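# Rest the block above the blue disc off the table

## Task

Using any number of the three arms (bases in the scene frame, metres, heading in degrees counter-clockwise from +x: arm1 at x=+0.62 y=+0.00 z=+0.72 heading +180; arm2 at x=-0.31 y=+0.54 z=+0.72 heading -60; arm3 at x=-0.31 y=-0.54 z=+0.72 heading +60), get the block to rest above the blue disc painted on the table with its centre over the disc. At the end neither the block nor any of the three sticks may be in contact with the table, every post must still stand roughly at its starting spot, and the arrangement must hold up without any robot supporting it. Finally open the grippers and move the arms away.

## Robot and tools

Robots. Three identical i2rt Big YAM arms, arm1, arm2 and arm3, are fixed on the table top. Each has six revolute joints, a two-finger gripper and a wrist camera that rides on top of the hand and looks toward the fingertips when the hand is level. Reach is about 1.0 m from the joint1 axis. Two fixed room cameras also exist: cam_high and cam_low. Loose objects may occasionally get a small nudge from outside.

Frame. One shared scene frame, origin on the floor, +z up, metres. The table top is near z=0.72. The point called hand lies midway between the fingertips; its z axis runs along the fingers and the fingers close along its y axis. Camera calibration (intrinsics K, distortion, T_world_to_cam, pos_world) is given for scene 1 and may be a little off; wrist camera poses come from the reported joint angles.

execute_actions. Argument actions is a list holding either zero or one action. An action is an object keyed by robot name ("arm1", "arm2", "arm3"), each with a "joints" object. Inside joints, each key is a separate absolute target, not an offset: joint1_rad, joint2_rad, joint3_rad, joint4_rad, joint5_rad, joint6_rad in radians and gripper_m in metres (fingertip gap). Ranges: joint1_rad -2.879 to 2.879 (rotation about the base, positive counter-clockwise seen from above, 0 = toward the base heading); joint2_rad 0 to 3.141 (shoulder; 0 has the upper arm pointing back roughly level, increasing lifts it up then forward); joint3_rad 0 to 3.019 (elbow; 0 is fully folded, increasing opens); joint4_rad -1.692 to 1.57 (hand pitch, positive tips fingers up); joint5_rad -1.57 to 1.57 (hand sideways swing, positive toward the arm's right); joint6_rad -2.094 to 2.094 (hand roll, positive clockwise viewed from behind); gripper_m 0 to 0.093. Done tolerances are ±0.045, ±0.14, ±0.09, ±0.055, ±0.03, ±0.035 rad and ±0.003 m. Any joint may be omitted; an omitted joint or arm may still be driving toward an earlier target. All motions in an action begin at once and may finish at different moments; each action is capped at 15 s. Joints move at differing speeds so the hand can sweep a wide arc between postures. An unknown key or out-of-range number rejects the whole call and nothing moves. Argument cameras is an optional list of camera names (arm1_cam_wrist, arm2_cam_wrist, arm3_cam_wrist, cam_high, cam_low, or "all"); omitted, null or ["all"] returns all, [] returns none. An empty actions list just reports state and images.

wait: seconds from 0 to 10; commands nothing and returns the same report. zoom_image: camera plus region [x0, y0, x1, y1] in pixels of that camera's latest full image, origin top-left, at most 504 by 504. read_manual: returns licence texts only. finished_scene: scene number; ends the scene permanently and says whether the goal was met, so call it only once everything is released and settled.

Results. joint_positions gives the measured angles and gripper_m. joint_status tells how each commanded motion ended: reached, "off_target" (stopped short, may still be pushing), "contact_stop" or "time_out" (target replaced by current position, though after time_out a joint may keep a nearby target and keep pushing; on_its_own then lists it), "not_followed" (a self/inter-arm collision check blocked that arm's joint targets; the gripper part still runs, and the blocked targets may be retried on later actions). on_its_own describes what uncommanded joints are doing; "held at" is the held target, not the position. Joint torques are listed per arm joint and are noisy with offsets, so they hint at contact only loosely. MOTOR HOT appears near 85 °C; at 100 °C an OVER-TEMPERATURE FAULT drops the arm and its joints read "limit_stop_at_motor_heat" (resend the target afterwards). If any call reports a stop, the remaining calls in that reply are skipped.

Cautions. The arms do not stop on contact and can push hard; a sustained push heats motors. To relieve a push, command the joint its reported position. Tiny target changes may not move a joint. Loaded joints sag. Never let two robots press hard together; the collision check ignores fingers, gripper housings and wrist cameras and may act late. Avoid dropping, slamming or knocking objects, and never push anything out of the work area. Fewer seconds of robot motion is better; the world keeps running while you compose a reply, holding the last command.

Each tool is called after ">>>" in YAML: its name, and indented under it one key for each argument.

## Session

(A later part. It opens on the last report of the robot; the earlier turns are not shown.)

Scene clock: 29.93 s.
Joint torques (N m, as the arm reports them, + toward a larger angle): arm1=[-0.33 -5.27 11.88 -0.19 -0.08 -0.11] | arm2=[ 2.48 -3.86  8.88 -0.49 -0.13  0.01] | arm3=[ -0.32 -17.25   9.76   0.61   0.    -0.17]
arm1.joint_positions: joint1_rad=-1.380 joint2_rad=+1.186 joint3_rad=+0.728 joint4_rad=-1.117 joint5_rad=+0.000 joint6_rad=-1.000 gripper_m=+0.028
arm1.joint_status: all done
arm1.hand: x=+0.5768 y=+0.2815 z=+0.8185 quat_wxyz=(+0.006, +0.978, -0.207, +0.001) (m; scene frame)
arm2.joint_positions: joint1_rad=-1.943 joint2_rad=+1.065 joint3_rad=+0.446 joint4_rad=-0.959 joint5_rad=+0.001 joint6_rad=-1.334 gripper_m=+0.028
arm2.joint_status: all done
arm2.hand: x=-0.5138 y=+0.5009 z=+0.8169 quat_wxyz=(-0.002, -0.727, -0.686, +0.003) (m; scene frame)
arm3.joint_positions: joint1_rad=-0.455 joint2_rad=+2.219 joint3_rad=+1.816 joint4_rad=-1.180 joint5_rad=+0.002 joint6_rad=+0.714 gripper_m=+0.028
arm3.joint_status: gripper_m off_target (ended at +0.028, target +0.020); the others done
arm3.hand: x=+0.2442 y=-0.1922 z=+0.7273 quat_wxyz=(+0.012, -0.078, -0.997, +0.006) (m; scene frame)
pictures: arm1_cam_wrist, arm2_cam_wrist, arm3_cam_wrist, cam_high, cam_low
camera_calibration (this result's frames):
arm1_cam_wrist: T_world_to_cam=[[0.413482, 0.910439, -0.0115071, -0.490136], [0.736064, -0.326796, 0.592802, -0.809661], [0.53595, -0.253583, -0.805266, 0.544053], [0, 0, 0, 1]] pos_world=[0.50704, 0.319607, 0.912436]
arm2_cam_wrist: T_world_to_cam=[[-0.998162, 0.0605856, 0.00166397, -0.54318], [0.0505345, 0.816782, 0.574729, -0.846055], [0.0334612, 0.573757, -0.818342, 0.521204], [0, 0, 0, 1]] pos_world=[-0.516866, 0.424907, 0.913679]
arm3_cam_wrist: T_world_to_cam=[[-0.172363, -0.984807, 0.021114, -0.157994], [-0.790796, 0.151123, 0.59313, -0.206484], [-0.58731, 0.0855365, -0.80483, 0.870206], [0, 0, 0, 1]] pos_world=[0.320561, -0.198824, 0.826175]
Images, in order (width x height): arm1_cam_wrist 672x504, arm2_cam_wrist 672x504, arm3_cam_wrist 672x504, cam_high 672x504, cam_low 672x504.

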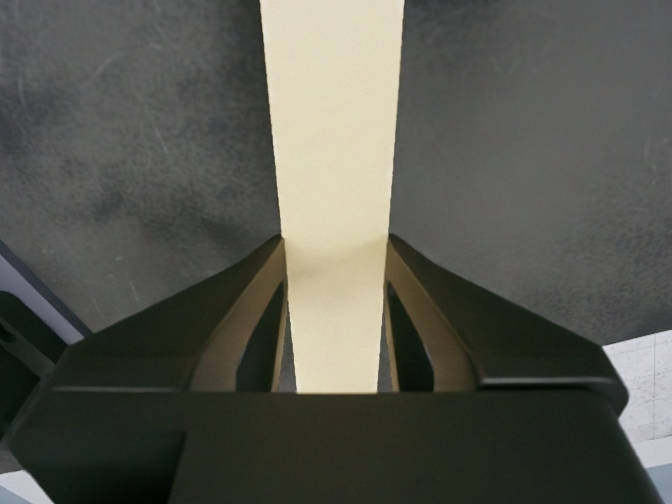

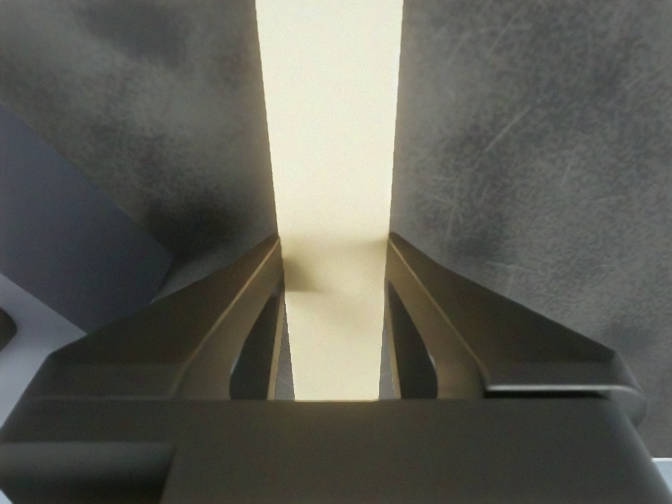

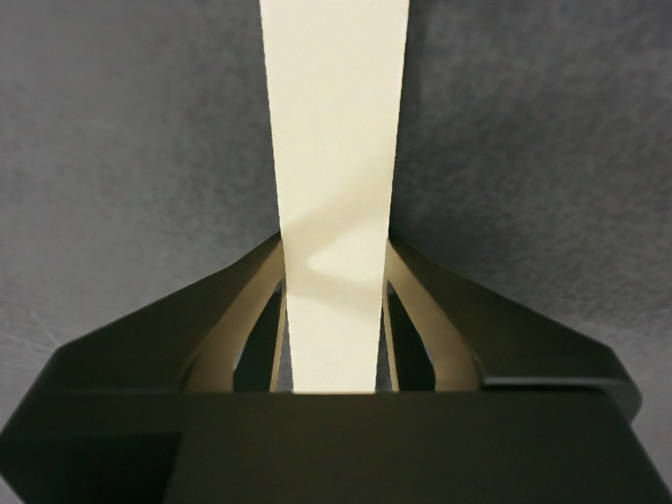

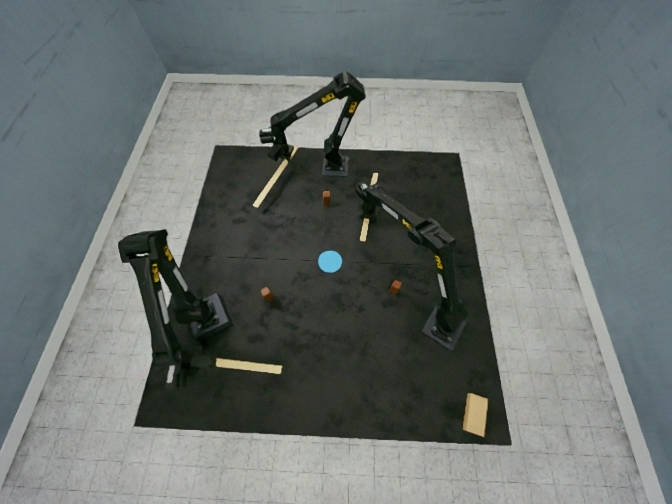

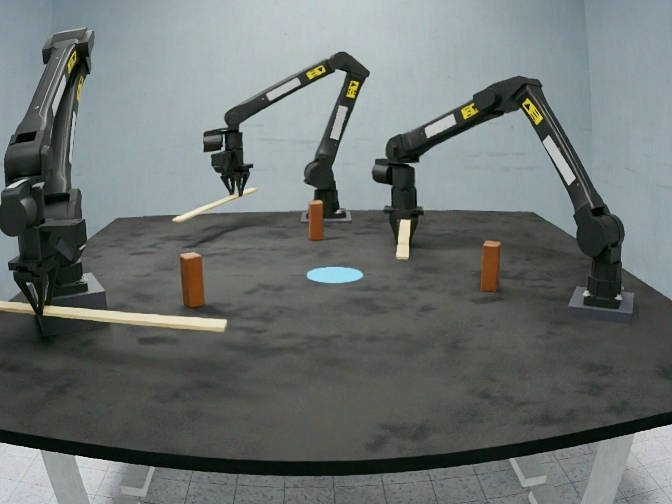

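>>> execute_actions:
  actions:
    - {"arm1": {"joints": {"joint1_rad": -0.8, "joint2_rad": 1.255, "joint3_rad": 1.077, "joint4_rad": -1.178, "joint6_rad": -0.6}}, "arm2": {"joints": {"joint1_rad": -1.4, "joint2_rad": 1.31, "joint3_rad": 0.955, "joint4_rad": -1.03}}, "arm3": {"joints": {"joint2_rad": 1.98, "joint4_rad": -1.25}}}
  cameras: ["cam_high", "cam_low"]

Scene clock: 35.73 s.
Joint torques (N m, as the arm reports them, + toward a larger angle): arm1=[ 0.53 -8.81 13.64  0.38 -0.12  0.11] | arm2=[  1.85 -10.55  11.64   0.01  -0.16   0.04] | arm3=[  0.17 -17.15  10.36   0.38   0.03  -0.16]
arm1.joint_positions: joint1_rad=-0.803 joint2_rad=+1.254 joint3_rad=+1.051 joint4_rad=-1.169 joint5_rad=+0.001 joint6_rad=-0.611 gripper_m=+0.028
arm1.joint_status: all done
arm1.hand: x=+0.3596 y=+0.2931 z=+0.9196 quat_wxyz=(-0.062, +0.989, -0.114, -0.073) (m; scene frame)
arm2.joint_positions: joint1_rad=-1.397 joint2_rad=+1.312 joint3_rad=+0.925 joint4_rad=-1.024 joint5_rad=+0.002 joint6_rad=-1.333 gripper_m=+0.028
arm2.joint_status: all done
arm2.hand: x=-0.5965 y=+0.2845 z=+0.9187 quat_wxyz=(+0.025, -0.514, -0.854, +0.081) (m; scene frame)
arm3.joint_positions: joint1_rad=-0.455 joint2_rad=+1.970 joint3_rad=+1.818 joint4_rad=-1.245 joint5_rad=+0.001 joint6_rad=+0.713 gripper_m=+0.028
arm3.joint_status: all done
arm3.hand: x=+0.2457 y=-0.1923 z=+0.8845 quat_wxyz=(-0.062, -0.078, -0.994, -0.049) (m; scene frame)
pictures: cam_high, cam_low
Images, in order (width x height): cam_high 672x504, cam_low 672x504.

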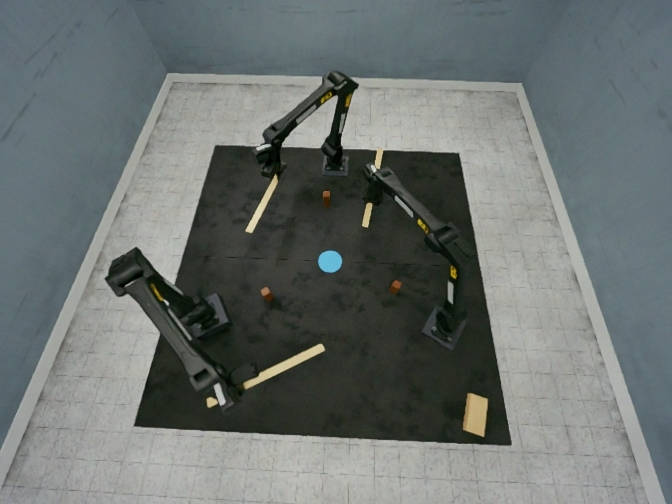

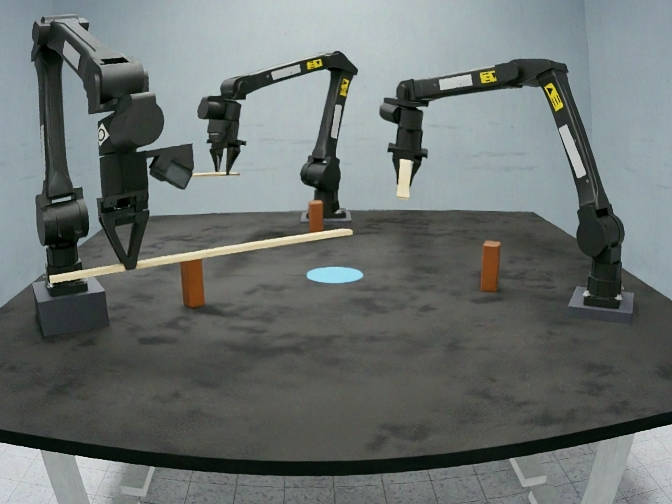

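>>> execute_actions:
  actions:
    - {"arm1": {"joints": {"joint1_rad": -0.062, "joint6_rad": -0.077}}, "arm2": {"joints": {"joint1_rad": -0.6, "joint6_rad": -0.085}}, "arm3": {"joints": {"joint2_rad": 1.26, "joint3_rad": 1.165, "joint4_rad": -1.32}}}

Scene clock: 38.37 s.
Joint torques (N m, as the arm reports them, + toward a larger angle): arm1=[ 0.73 -8.65 13.72  0.4  -0.06  0.09] | arm2=[  2.07 -10.13  11.72   0.06  -0.04   0.08] | arm3=[-0.48 -6.68  8.02  0.49  0.03 -0.15]
arm1.joint_positions: joint1_rad=-0.067 joint2_rad=+1.254 joint3_rad=+1.051 joint4_rad=-1.169 joint5_rad=+0.001 joint6_rad=-0.087 gripper_m=+0.028
arm1.joint_status: all done
arm1.hand: x=+0.2313 y=+0.0427 z=+0.9217 quat_wxyz=(-0.006, +0.995, -0.009, -0.099) (m; scene frame)
arm2.joint_positions: joint1_rad=-0.599 joint2_rad=+1.312 joint3_rad=+0.925 joint4_rad=-1.024 joint5_rad=+0.000 joint6_rad=-0.094 gripper_m=+0.028
arm2.joint_status: all done
arm2.hand: x=-0.3280 y=+0.1553 z=+0.9181 quat_wxyz=(-0.053, -0.688, -0.721, +0.065) (m; scene frame)
arm3.joint_positions: joint1_rad=-0.455 joint2_rad=+1.250 joint3_rad=+1.160 joint4_rad=-1.318 joint5_rad=+0.001 joint6_rad=+0.712 gripper_m=+0.028
arm3.joint_status: all done
arm3.hand: x=+0.0226 y=-0.3320 z=+0.9700 quat_wxyz=(-0.058, -0.077, -0.994, -0.046) (m; scene frame)
pictures: arm1_cam_wrist, arm2_cam_wrist, arm3_cam_wrist, cam_high, cam_low
camera_calibration (this result's frames):
arm1_cam_wrist: T_world_to_cam=[[0.0284566, 0.99957, 0.00710689, -0.0605373], [0.90772, -0.0288179, 0.418587, -0.586459], [0.418611, -0.00546051, -0.908149, 0.863149], [0, 0, 0, 1]] pos_world=[0.172739, 0.048324, 1.02978]
arm2_cam_wrist: T_world_to_cam=[[-0.998855, -0.0418776, 0.023148, -0.340991], [-0.0275671, 0.899057, 0.436962, -0.543322], [-0.0391104, 0.435824, -0.899182, 0.867888], [0, 0, 0, 1]] pos_world=[-0.321635, 0.0959515, 1.02569]
arm3_cam_wrist: T_world_to_cam=[[-0.166303, -0.981373, -0.0961806, -0.22417], [-0.870856, 0.100417, 0.481171, -0.410902], [-0.46255, 0.16378, -0.871334, 1.035], [0, 0, 0, 1]] pos_world=[0.0836237, -0.348245, 1.07799]
Images, in order (width x height): arm1_cam_wrist 672x504, arm2_cam_wrist 672x504, arm3_cam_wrist 672x504, cam_high 672x504, cam_low 672x504.

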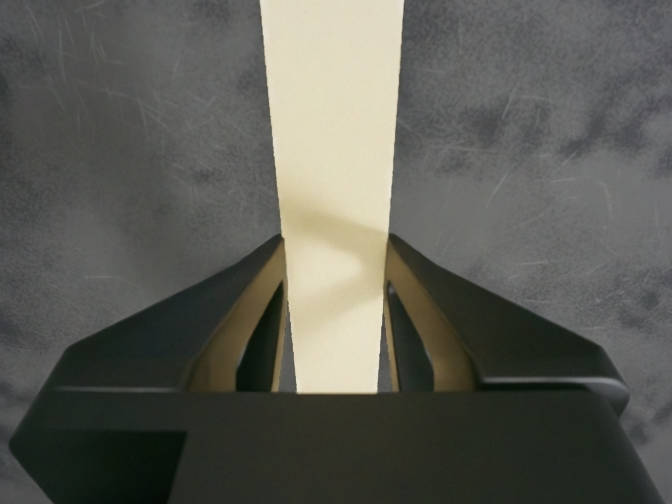

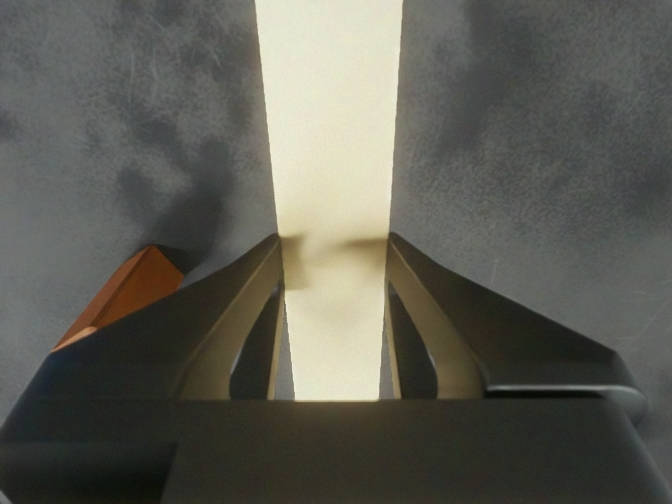

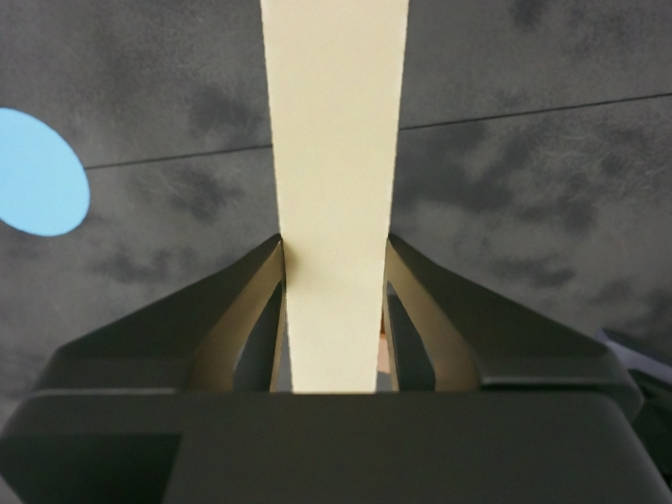

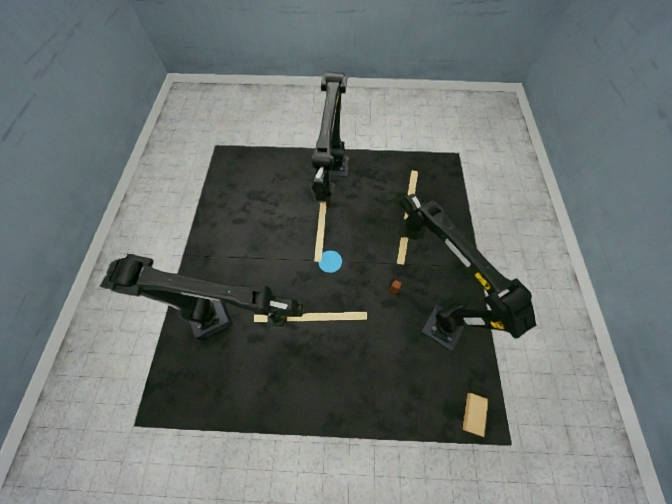

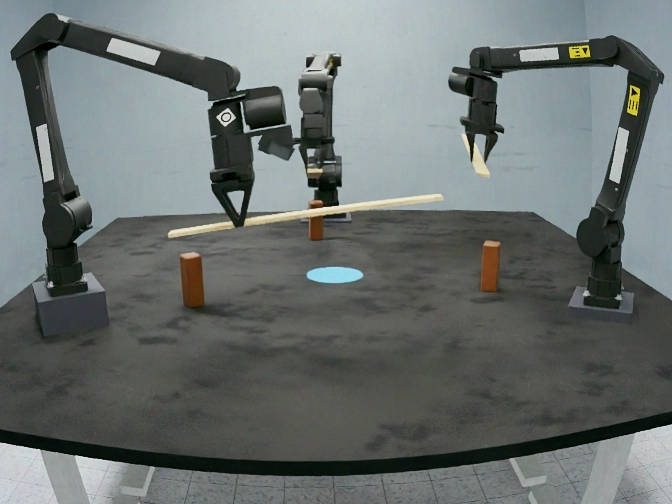

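>>> execute_actions:
  actions:
    - {"arm1": {"joints": {"joint1_rad": -0.37, "joint2_rad": 1.005, "joint3_rad": 0.86, "joint4_rad": -1.25}}, "arm2": {"joints": {"joint1_rad": -0.44, "joint2_rad": 1.072, "joint3_rad": 0.75, "joint4_rad": -1.095}}, "arm3": {"joints": {"joint1_rad": -0.35, "joint2_rad": 1.028, "joint3_rad": 0.86, "joint4_rad": -1.23, "joint6_rad": -0.08}}}

Scene clock: 41.80 s.
Joint torques (N m, as the arm reports them, + toward a larger angle): arm1=[-0.23 -4.19 10.22  0.47 -0.05  0.06] | arm2=[ 1.18 -6.46  9.73  0.09 -0.03  0.02] | arm3=[-0.99 -4.04  7.97  1.16  0.03 -0.16]
arm1.joint_positions: joint1_rad=-0.364 joint2_rad=+0.995 joint3_rad=+0.871 joint4_rad=-1.242 joint5_rad=+0.001 joint6_rad=-0.084 gripper_m=+0.028
arm1.joint_status: all done
arm1.hand: x=+0.3426 y=+0.1199 z=+0.9246 quat_wxyz=(-0.021, +0.982, -0.158, -0.098) (m; scene frame)
arm2.joint_positions: joint1_rad=-0.435 joint2_rad=+1.069 joint3_rad=+0.745 joint4_rad=-1.090 joint5_rad=+0.000 joint6_rad=-0.092 gripper_m=+0.028
arm2.joint_status: all done
arm2.hand: x=-0.2748 y=+0.2405 z=+0.9209 quat_wxyz=(-0.056, -0.627, -0.774, +0.060) (m; scene frame)
arm3.joint_positions: joint1_rad=-0.343 joint2_rad=+1.029 joint3_rad=+0.856 joint4_rad=-1.243 joint5_rad=+0.000 joint6_rad=-0.066 gripper_m=+0.028
arm3.joint_status: all done
arm3.hand: x=-0.0726 y=-0.3511 z=+0.9186 quat_wxyz=(-0.066, +0.358, -0.931, -0.025) (m; scene frame)
pictures: arm1_cam_wrist, arm2_cam_wrist, arm3_cam_wrist, cam_high, cam_low
camera_calibration (this result's frames):
arm1_cam_wrist: T_world_to_cam=[[0.322438, 0.946561, 0.00741948, -0.235538], [0.860102, -0.296242, 0.415289, -0.63504], [0.395295, -0.127524, -0.909659, 0.843633], [0, 0, 0, 1]] pos_world=[0.288662, 0.142409, 1.03289]
arm2_cam_wrist: T_world_to_cam=[[-0.978961, -0.20265, 0.023858, -0.240857], [-0.171685, 0.881226, 0.440415, -0.658196], [-0.110274, 0.427052, -0.897477, 0.816355], [0, 0, 0, 1]] pos_world=[-0.258769, 0.182583, 1.02829]
arm3_cam_wrist: T_world_to_cam=[[0.657073, -0.753814, 0.00433085, -0.216367], [-0.673093, -0.584105, 0.453615, -0.667884], [-0.339412, -0.300973, -0.891187, 0.813295], [0, 0, 0, 1]] pos_world=[-0.0313376, -0.308435, 1.0287]
Images, in order (width x height): arm1_cam_wrist 672x504, arm2_cam_wrist 672x504, arm3_cam_wrist 672x504, cam_high 672x504, cam_low 672x504.

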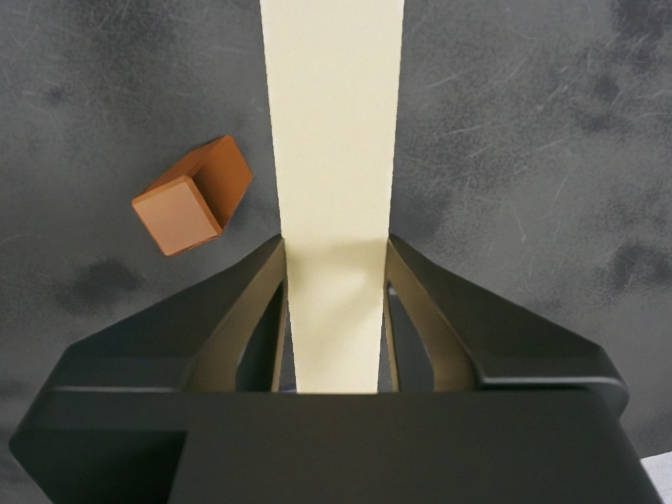

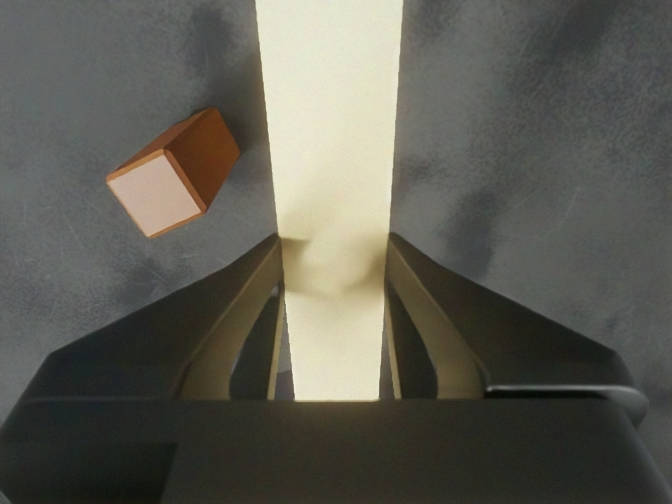

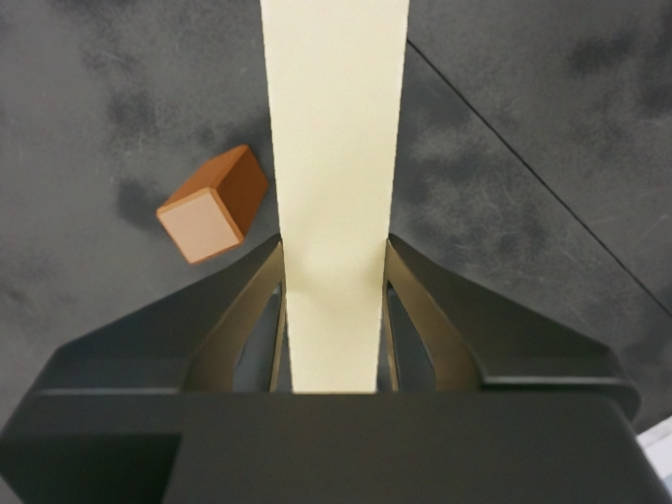

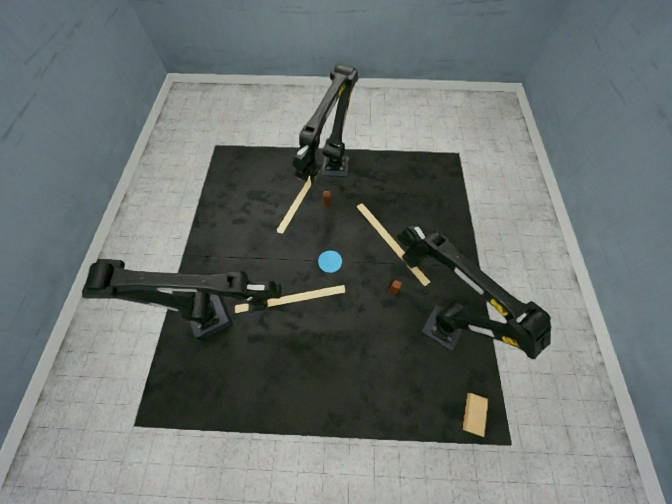

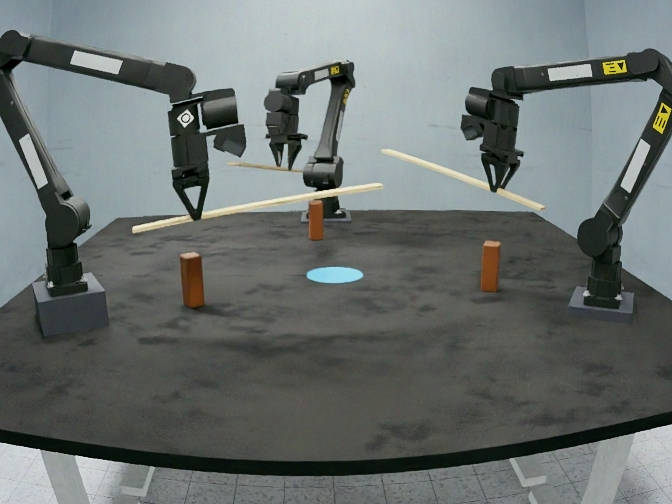

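>>> zoom_image:
  camera: "arm1_cam_wrist"
  region: [110, 110, 278, 278]

>>> zoom_image:
  camera: "arm2_cam_wrist"
  region: [90, 90, 258, 258]

>>> zoom_image:
  camera: "arm3_cam_wrist"
  region: [130, 120, 298, 288]

Region (110, 110, 278, 278) of arm1_cam_wrist's 672x504 image, scaled by 3.000, with more detail than that image has.

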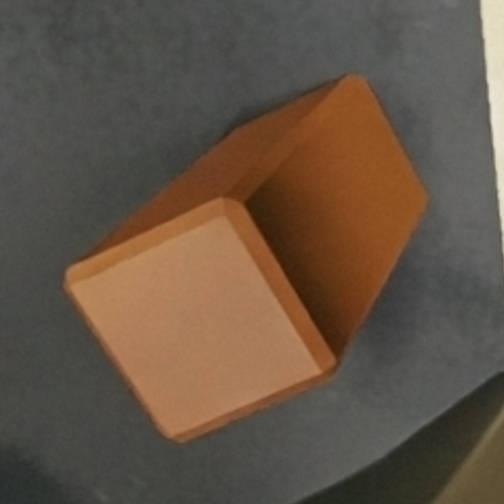

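Region (90, 90, 258, 258) of arm2_cam_wrist's 672x504 image, scaled by 3.000, with more detail than that image has.

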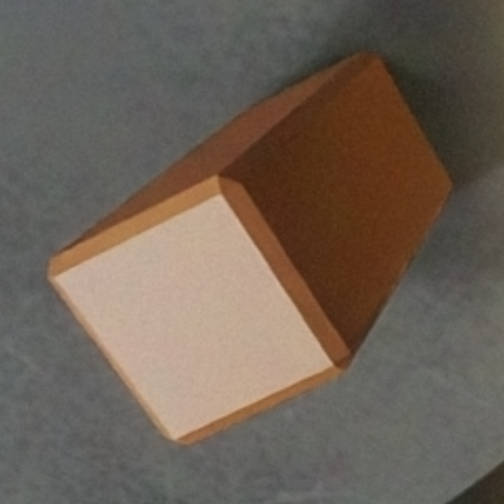

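Region (130, 120, 298, 288) of arm3_cam_wrist's 672x504 image, scaled by 3.000, with more detail than that image has.

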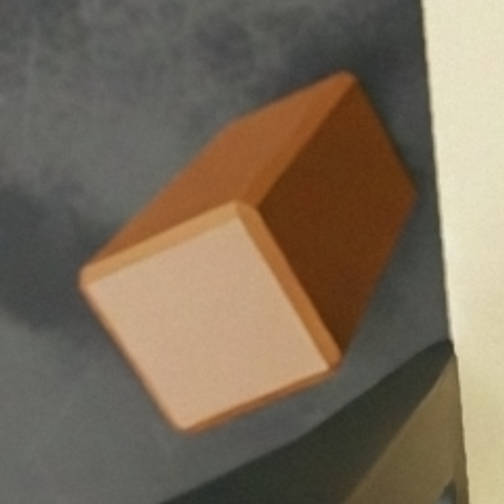

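>>> execute_actions:
  actions:
    - {"arm1": {"joints": {"joint1_rad": -0.065, "joint2_rad": 1.28, "joint3_rad": 1.015, "joint4_rad": -1.065}}, "arm3": {"joints": {"joint1_rad": -0.40, "joint2_rad": 1.24, "joint3_rad": 1.125, "joint4_rad": -1.265}}}
  cameras: ["cam_high", "cam_low", "arm3_cam_wrist"]

Scene clock: 46.57 s.
Joint torques (N m, as the arm reports them, + toward a larger angle): arm1=[ 0.21 -9.24 14.31  1.15 -0.05  0.06] | arm2=[ 1.23 -6.03  9.74  0.12 -0.03  0.04] | arm3=[-0.56 -7.21 11.9   0.5   0.01 -0.17]
arm1.joint_positions: joint1_rad=-0.064 joint2_rad=+1.286 joint3_rad=+0.980 joint4_rad=-1.076 joint5_rad=+0.001 joint6_rad=-0.083 gripper_m=+0.028
arm1.joint_status: all done
arm1.hand: x=+0.2311 y=+0.0411 z=+0.8850 quat_wxyz=(-0.005, +0.996, -0.009, -0.094) (m; scene frame)
arm2.joint_positions: joint1_rad=-0.435 joint2_rad=+1.069 joint3_rad=+0.745 joint4_rad=-1.090 joint5_rad=+0.000 joint6_rad=-0.092 gripper_m=+0.028
arm2.joint_status: not commanded
arm2.hand: x=-0.2748 y=+0.2405 z=+0.9209 quat_wxyz=(-0.056, -0.627, -0.774, +0.060) (m; scene frame)
arm3.joint_positions: joint1_rad=-0.398 joint2_rad=+1.247 joint3_rad=+1.070 joint4_rad=-1.266 joint5_rad=+0.000 joint6_rad=-0.067 gripper_m=+0.028
arm3.joint_status: all done
arm3.hand: x=-0.0019 y=-0.3217 z=+0.9359 quat_wxyz=(-0.053, +0.333, -0.941, -0.019) (m; scene frame)
pictures: arm3_cam_wrist, cam_high, cam_low
camera_calibration (this result's frames):
arm3_cam_wrist: T_world_to_cam=[[0.615244, -0.788327, 0.00396135, -0.251605], [-0.693624, -0.538931, 0.477953, -0.619217], [-0.374648, -0.296805, -0.878376, 0.850808], [0, 0, 0, 1]] pos_world=[0.0440489, -0.279538, 1.04428]
Images, in order (width x height): arm3_cam_wrist 672x504, cam_high 672x504, cam_low 672x504.

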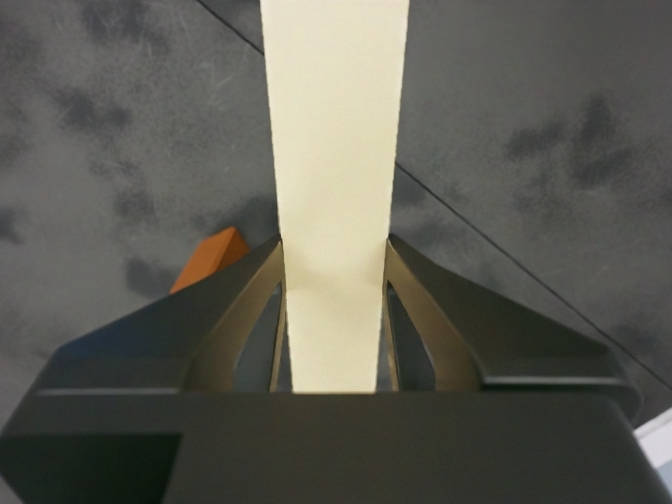

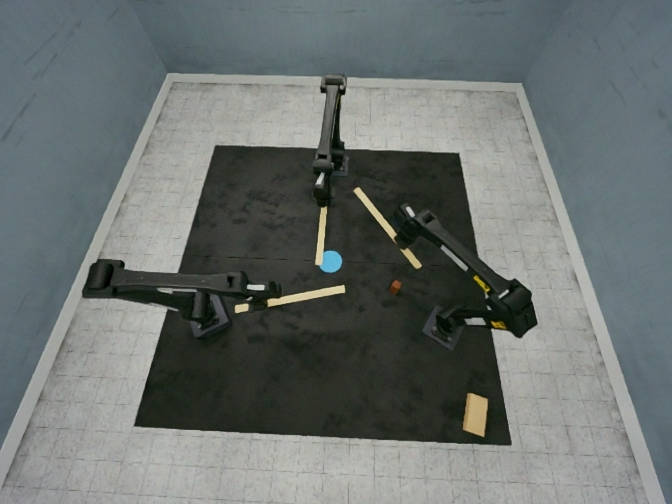

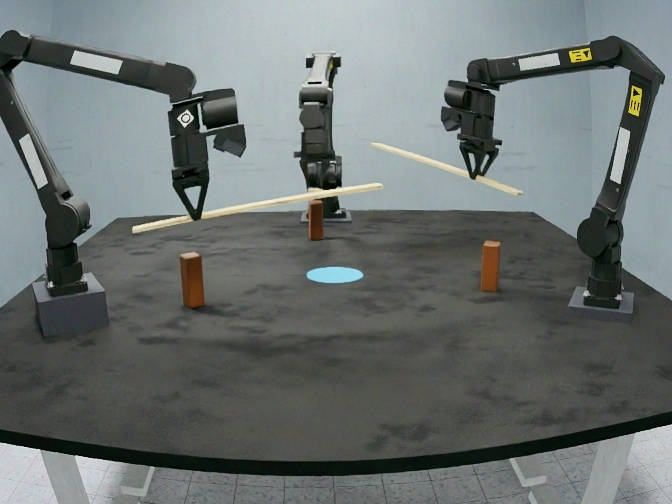

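>>> zoom_image:
  camera: "cam_low"
  region: [266, 140, 386, 250]

Region (266, 140, 386, 250) of cam_low's 672x504 image, scaled by 4.200, with more detail than that image has; it fills the top 462 rows of this view, and the rest is white.

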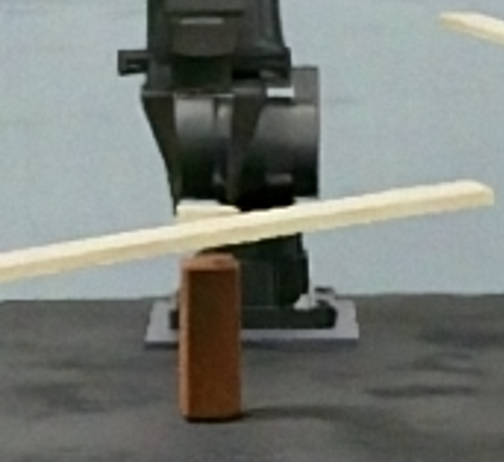

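>>> execute_actions:
  actions:
    - {"arm1": {"joints": {"joint2_rad": 1.322, "joint3_rad": 0.94, "joint4_rad": -1.005}}, "arm2": {"joints": {"joint1_rad": -1.1}}}
  cameras: ["cam_high", "cam_low"]

>>> zoom_image:
  camera: "cam_low"
  region: [266, 140, 386, 250]

Scene clock: 51.30 s.
Joint torques (N m, as the arm reports them, + toward a larger angle): arm1=[ 0.2  -8.37  9.86  1.48 -0.05  0.05] | arm2=[ 1.27 -5.85  9.74 -0.01 -0.03  0.01] | arm3=[-0.4  -7.27 11.88  0.59  0.04 -0.16]
arm1.joint_positions: joint1_rad=-0.064 joint2_rad=+1.310 joint3_rad=+0.947 joint4_rad=-1.024 joint5_rad=+0.001 joint6_rad=-0.083 gripper_m=+0.028
arm1.joint_status: all done
arm1.hand: x=+0.2303 y=+0.0410 z=+0.8648 quat_wxyz=(-0.004, +0.996, -0.009, -0.091) (m; scene frame)
arm2.joint_positions: joint1_rad=-1.098 joint2_rad=+1.069 joint3_rad=+0.745 joint4_rad=-1.090 joint5_rad=+0.000 joint6_rad=-0.091 gripper_m=+0.028
arm2.joint_status: all done
arm2.hand: x=-0.4653 y=+0.2825 z=+0.9218 quat_wxyz=(-0.037, -0.845, -0.527, +0.075) (m; scene frame)
arm3.joint_positions: joint1_rad=-0.398 joint2_rad=+1.247 joint3_rad=+1.070 joint4_rad=-1.266 joint5_rad=+0.000 joint6_rad=-0.067 gripper_m=+0.028
arm3.joint_status: not commanded
arm3.hand: x=-0.0019 y=-0.3217 z=+0.9359 quat_wxyz=(-0.053, +0.333, -0.941, -0.019) (m; scene frame)
pictures: cam_high, cam_low
Images, in order (width x height): cam_high 672x504, cam_low 672x504.

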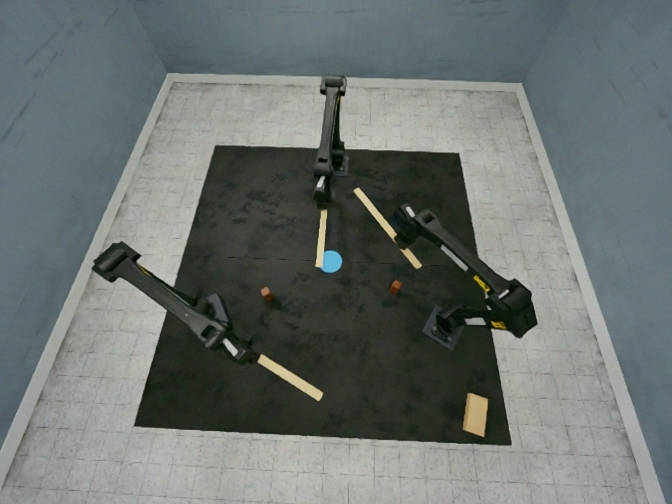

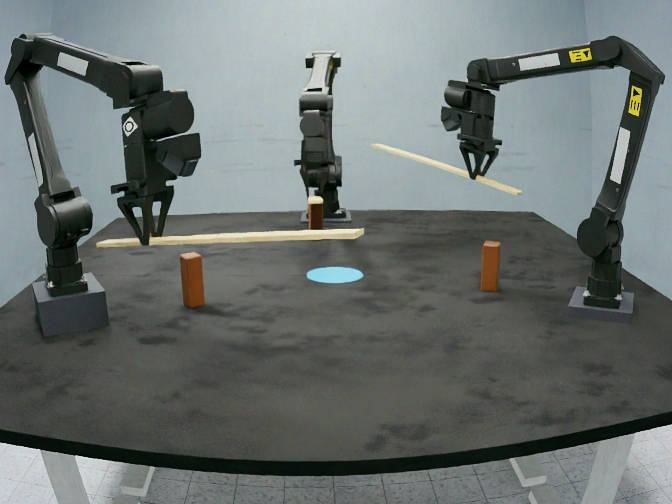

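Region (266, 140, 386, 250) of cam_low's 672x504 image, scaled by 4.200, with more detail than that image has; it fills the top 462 rows of this view, and the rest is white.

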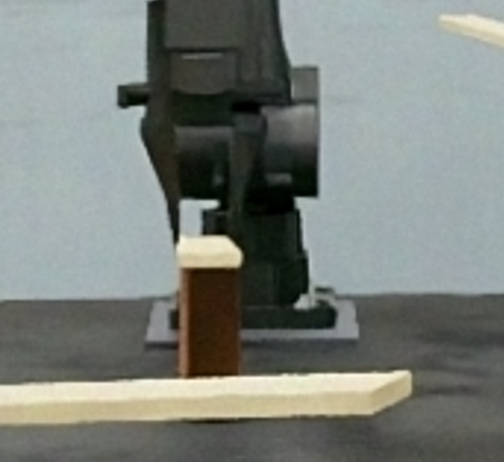

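>>> execute_actions:
  actions:
    - {"arm1": {"joints": {"joint2_rad": 1.255}}, "arm3": {"joints": {"joint1_rad": -0.05, "joint4_rad": -1.17}}}
  cameras: ["cam_high", "cam_low"]

Scene clock: 54.50 s.
Joint torques (N m, as the arm reports them, + toward a larger angle): arm1=[ 0.2  -8.3  10.13  1.56 -0.04  0.05] | arm2=[ 1.48 -6.04  9.81  0.06 -0.06  0.04] | arm3=[-0.95 -7.73 12.01  1.23  0.01 -0.14]
arm1.joint_positions: joint1_rad=-0.064 joint2_rad=+1.253 joint3_rad=+0.947 joint4_rad=-1.024 joint5_rad=+0.001 joint6_rad=-0.083 gripper_m=+0.028
arm1.joint_status: all done
arm1.hand: x=+0.2311 y=+0.0411 z=+0.8858 quat_wxyz=(-0.007, +0.993, -0.009, -0.120) (m; scene frame)
arm2.joint_positions: joint1_rad=-1.098 joint2_rad=+1.069 joint3_rad=+0.745 joint4_rad=-1.090 joint5_rad=+0.000 joint6_rad=-0.091 gripper_m=+0.028
arm2.joint_status: not commanded
arm2.hand: x=-0.4653 y=+0.2825 z=+0.9218 quat_wxyz=(-0.037, -0.845, -0.527, +0.075) (m; scene frame)
arm3.joint_positions: joint1_rad=-0.042 joint2_rad=+1.247 joint3_rad=+1.070 joint4_rad=-1.184 joint5_rad=+0.000 joint6_rad=-0.069 gripper_m=+0.028
arm3.joint_status: all done
arm3.hand: x=-0.0847 y=-0.2124 z=+0.9403 quat_wxyz=(-0.087, +0.494, -0.864, -0.048) (m; scene frame)
pictures: cam_high, cam_low
Images, in order (width x height): cam_high 672x504, cam_low 672x504.

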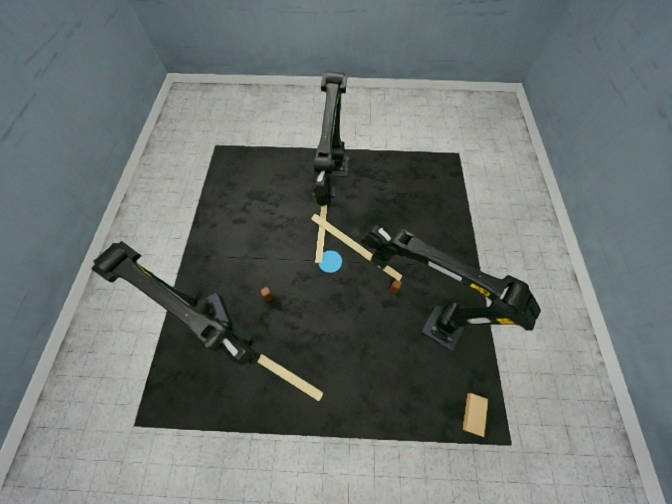

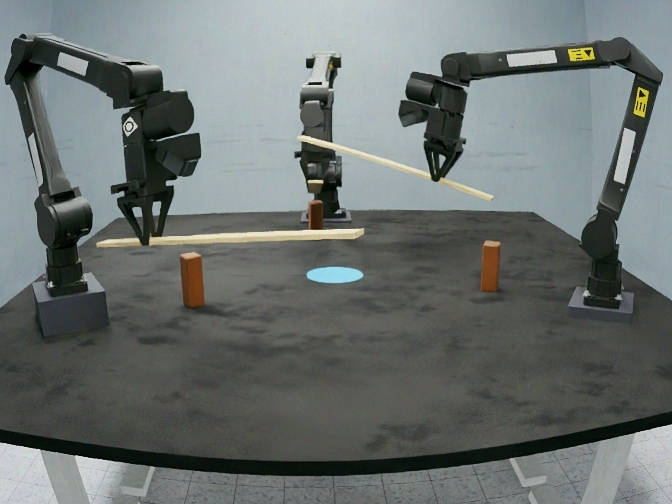

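>>> execute_actions:
  actions:
    - {"arm1": {"joints": {"joint3_rad": 0.897, "joint4_rad": -0.947}}, "arm3": {"joints": {"joint2_rad": 1.272, "joint3_rad": 0.955, "joint4_rad": -1.045}}}
  cameras: ["cam_high", "cam_low"]

>>> zoom_image:
  camera: "cam_low"
  region: [270, 130, 530, 300]

>>> zoom_image:
  camera: "cam_high"
  region: [280, 190, 420, 310]

Scene clock: 55.97 s.
Joint torques (N m, as the arm reports them, + toward a larger angle): arm1=[ 0.12 -8.15 10.04  1.61 -0.05  0.05] | arm2=[ 1.66 -5.88  9.7   0.05 -0.08  0.03] | arm3=[-0.95 -6.89  8.21  1.24  0.02 -0.13]
arm1.joint_positions: joint1_rad=-0.064 joint2_rad=+1.253 joint3_rad=+0.904 joint4_rad=-0.966 joint5_rad=+0.001 joint6_rad=-0.083 gripper_m=+0.028
arm1.joint_status: all done
arm1.hand: x=+0.2331 y=+0.0407 z=+0.8711 quat_wxyz=(-0.008, +0.992, -0.009, -0.127) (m; scene frame)
arm2.joint_positions: joint1_rad=-1.098 joint2_rad=+1.069 joint3_rad=+0.745 joint4_rad=-1.090 joint5_rad=+0.000 joint6_rad=-0.091 gripper_m=+0.028
arm2.joint_status: not commanded
arm2.hand: x=-0.4653 y=+0.2825 z=+0.9218 quat_wxyz=(-0.037, -0.845, -0.527, +0.075) (m; scene frame)
arm3.joint_positions: joint1_rad=-0.042 joint2_rad=+1.269 joint3_rad=+0.943 joint4_rad=-1.060 joint5_rad=+0.000 joint6_rad=-0.069 gripper_m=+0.028
arm3.joint_status: all done
arm3.hand: x=-0.0921 y=-0.2221 z=+0.8854 quat_wxyz=(-0.076, +0.495, -0.865, -0.043) (m; scene frame)
pictures: cam_high, cam_low
Images, in order (width x height): cam_high 672x504, cam_low 672x504.

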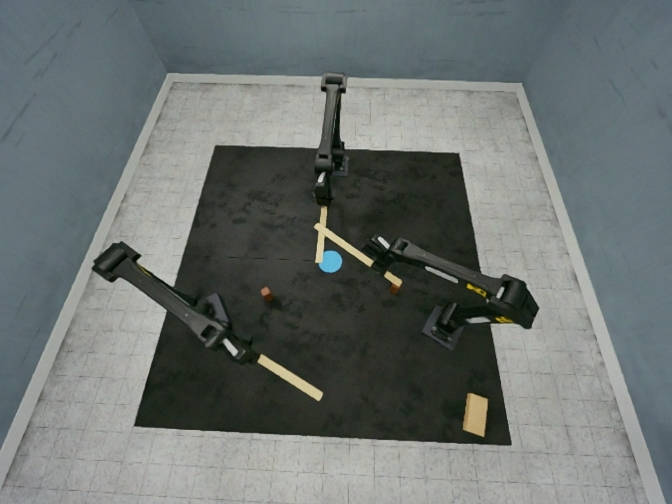

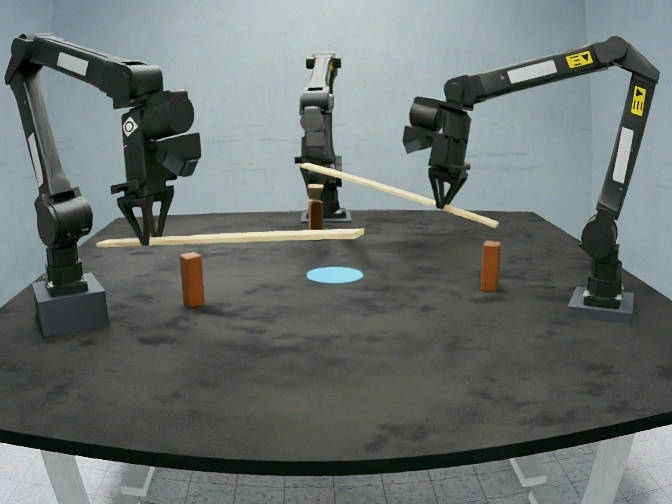

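Region (270, 130, 530, 300) of cam_low's 672x504 image, scaled by 1.938, with more detail than that image has; it fills the top 330 rows of this view, and the rest is white.

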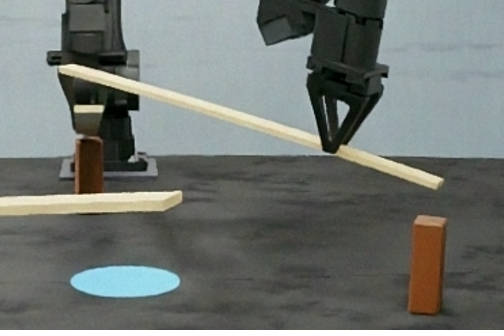

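Region (280, 190, 420, 310) of cam_high's 672x504 image, scaled by 3.600, with more detail than that image has; it fills the top 432 rows of this view, and the rest is white.

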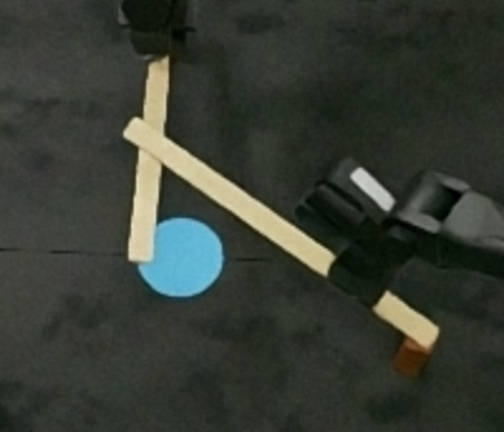

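>>> execute_actions:
  actions:
    - {"arm3": {"joints": {"joint2_rad": 1.306, "joint3_rad": 0.902, "joint4_rad": -0.965}}}
  cameras: ["cam_high", "cam_low"]

>>> zoom_image:
  camera: "cam_low"
  region: [270, 130, 530, 300]

>>> zoom_image:
  camera: "cam_high"
  region: [280, 190, 420, 310]

Scene clock: 57.27 s.
Joint torques (N m, as the arm reports them, + toward a larger angle): arm1=[ 0.09 -8.23 10.05  1.61 -0.04  0.05] | arm2=[ 1.18 -6.22  9.69  0.1  -0.06  0.02] | arm3=[-1.29 -6.71  7.63  1.25  0.03 -0.12]
arm1.joint_positions: joint1_rad=-0.064 joint2_rad=+1.253 joint3_rad=+0.904 joint4_rad=-0.966 joint5_rad=+0.001 joint6_rad=-0.083 gripper_m=+0.028
arm1.joint_status: not commanded
arm1.hand: x=+0.2331 y=+0.0407 z=+0.8711 quat_wxyz=(-0.008, +0.992, -0.009, -0.127) (m; scene frame)
arm2.joint_positions: joint1_rad=-1.098 joint2_rad=+1.069 joint3_rad=+0.745 joint4_rad=-1.090 joint5_rad=+0.000 joint6_rad=-0.091 gripper_m=+0.028
arm2.joint_status: not commanded
arm2.hand: x=-0.4653 y=+0.2825 z=+0.9218 quat_wxyz=(-0.037, -0.845, -0.527, +0.075) (m; scene frame)
arm3.joint_positions: joint1_rad=-0.042 joint2_rad=+1.300 joint3_rad=+0.896 joint4_rad=-0.980 joint5_rad=+0.000 joint6_rad=-0.069 gripper_m=+0.028
arm3.joint_status: all done
arm3.hand: x=-0.0916 y=-0.2207 z=+0.8590 quat_wxyz=(-0.076, +0.495, -0.865, -0.043) (m; scene frame)
pictures: cam_high, cam_low
Images, in order (width x height): cam_high 672x504, cam_low 672x504.

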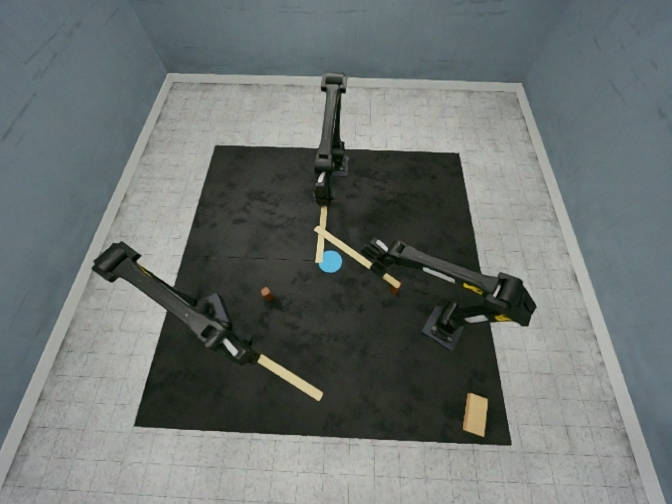

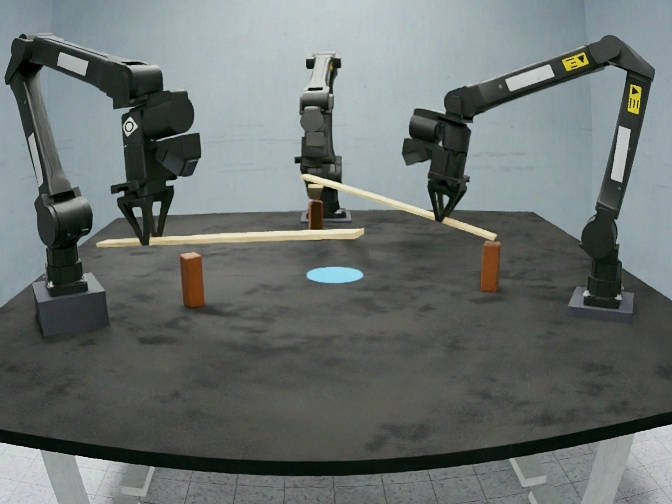

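Region (270, 130, 530, 300) of cam_low's 672x504 image, scaled by 1.938, with more detail than that image has; it fills the top 330 rows of this view, and the rest is white.

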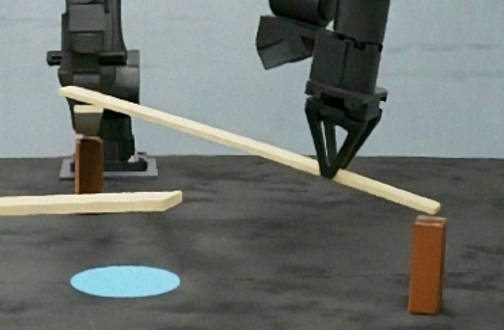

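Region (280, 190, 420, 310) of cam_high's 672x504 image, scaled by 3.600, with more detail than that image has; it fills the top 432 rows of this view, and the rest is white.

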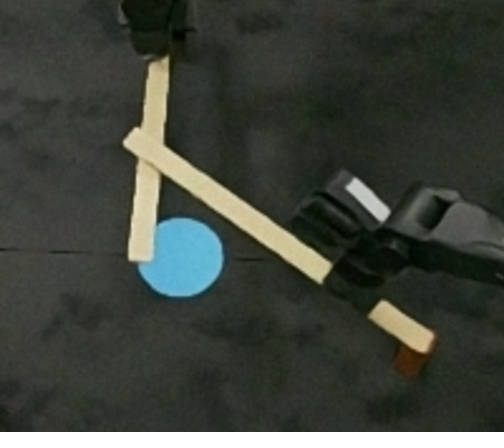

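>>> zoom_image:
  camera: "cam_low"
  region: [440, 210, 530, 300]

>>> zoom_image:
  camera: "cam_high"
  region: [370, 260, 420, 305]

>>> zoom_image:
  camera: "cam_low"
  region: [280, 160, 370, 240]

Region (440, 210, 530, 300) of cam_low's 672x504 image, scaled by 5.600, with more detail than that image has.

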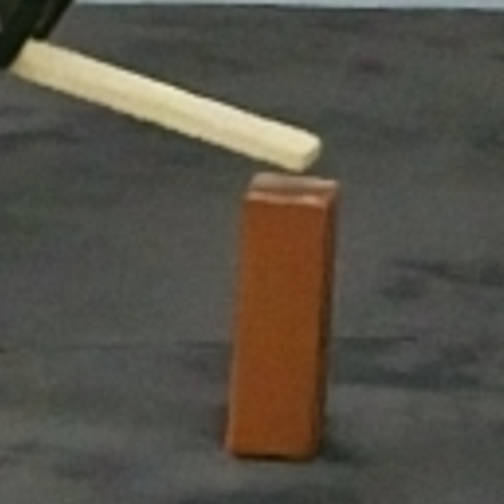

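Region (370, 260, 420, 305) of cam_high's 672x504 image, scaled by 10.080, with more detail than that image has; it fills the top 454 rows of this view, and the rest is white.

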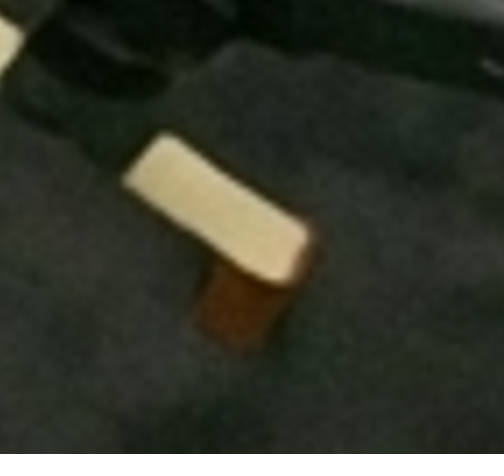

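Region (280, 160, 370, 240) of cam_low's 672x504 image, scaled by 5.600, with more detail than that image has.

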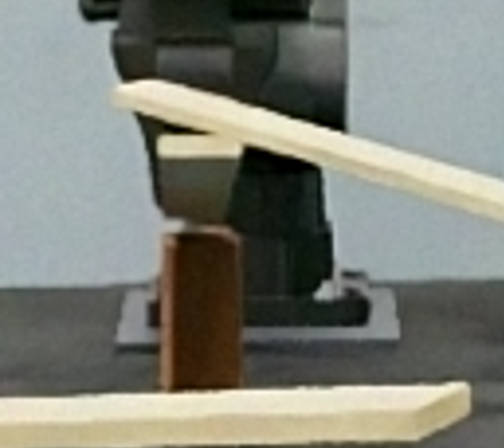

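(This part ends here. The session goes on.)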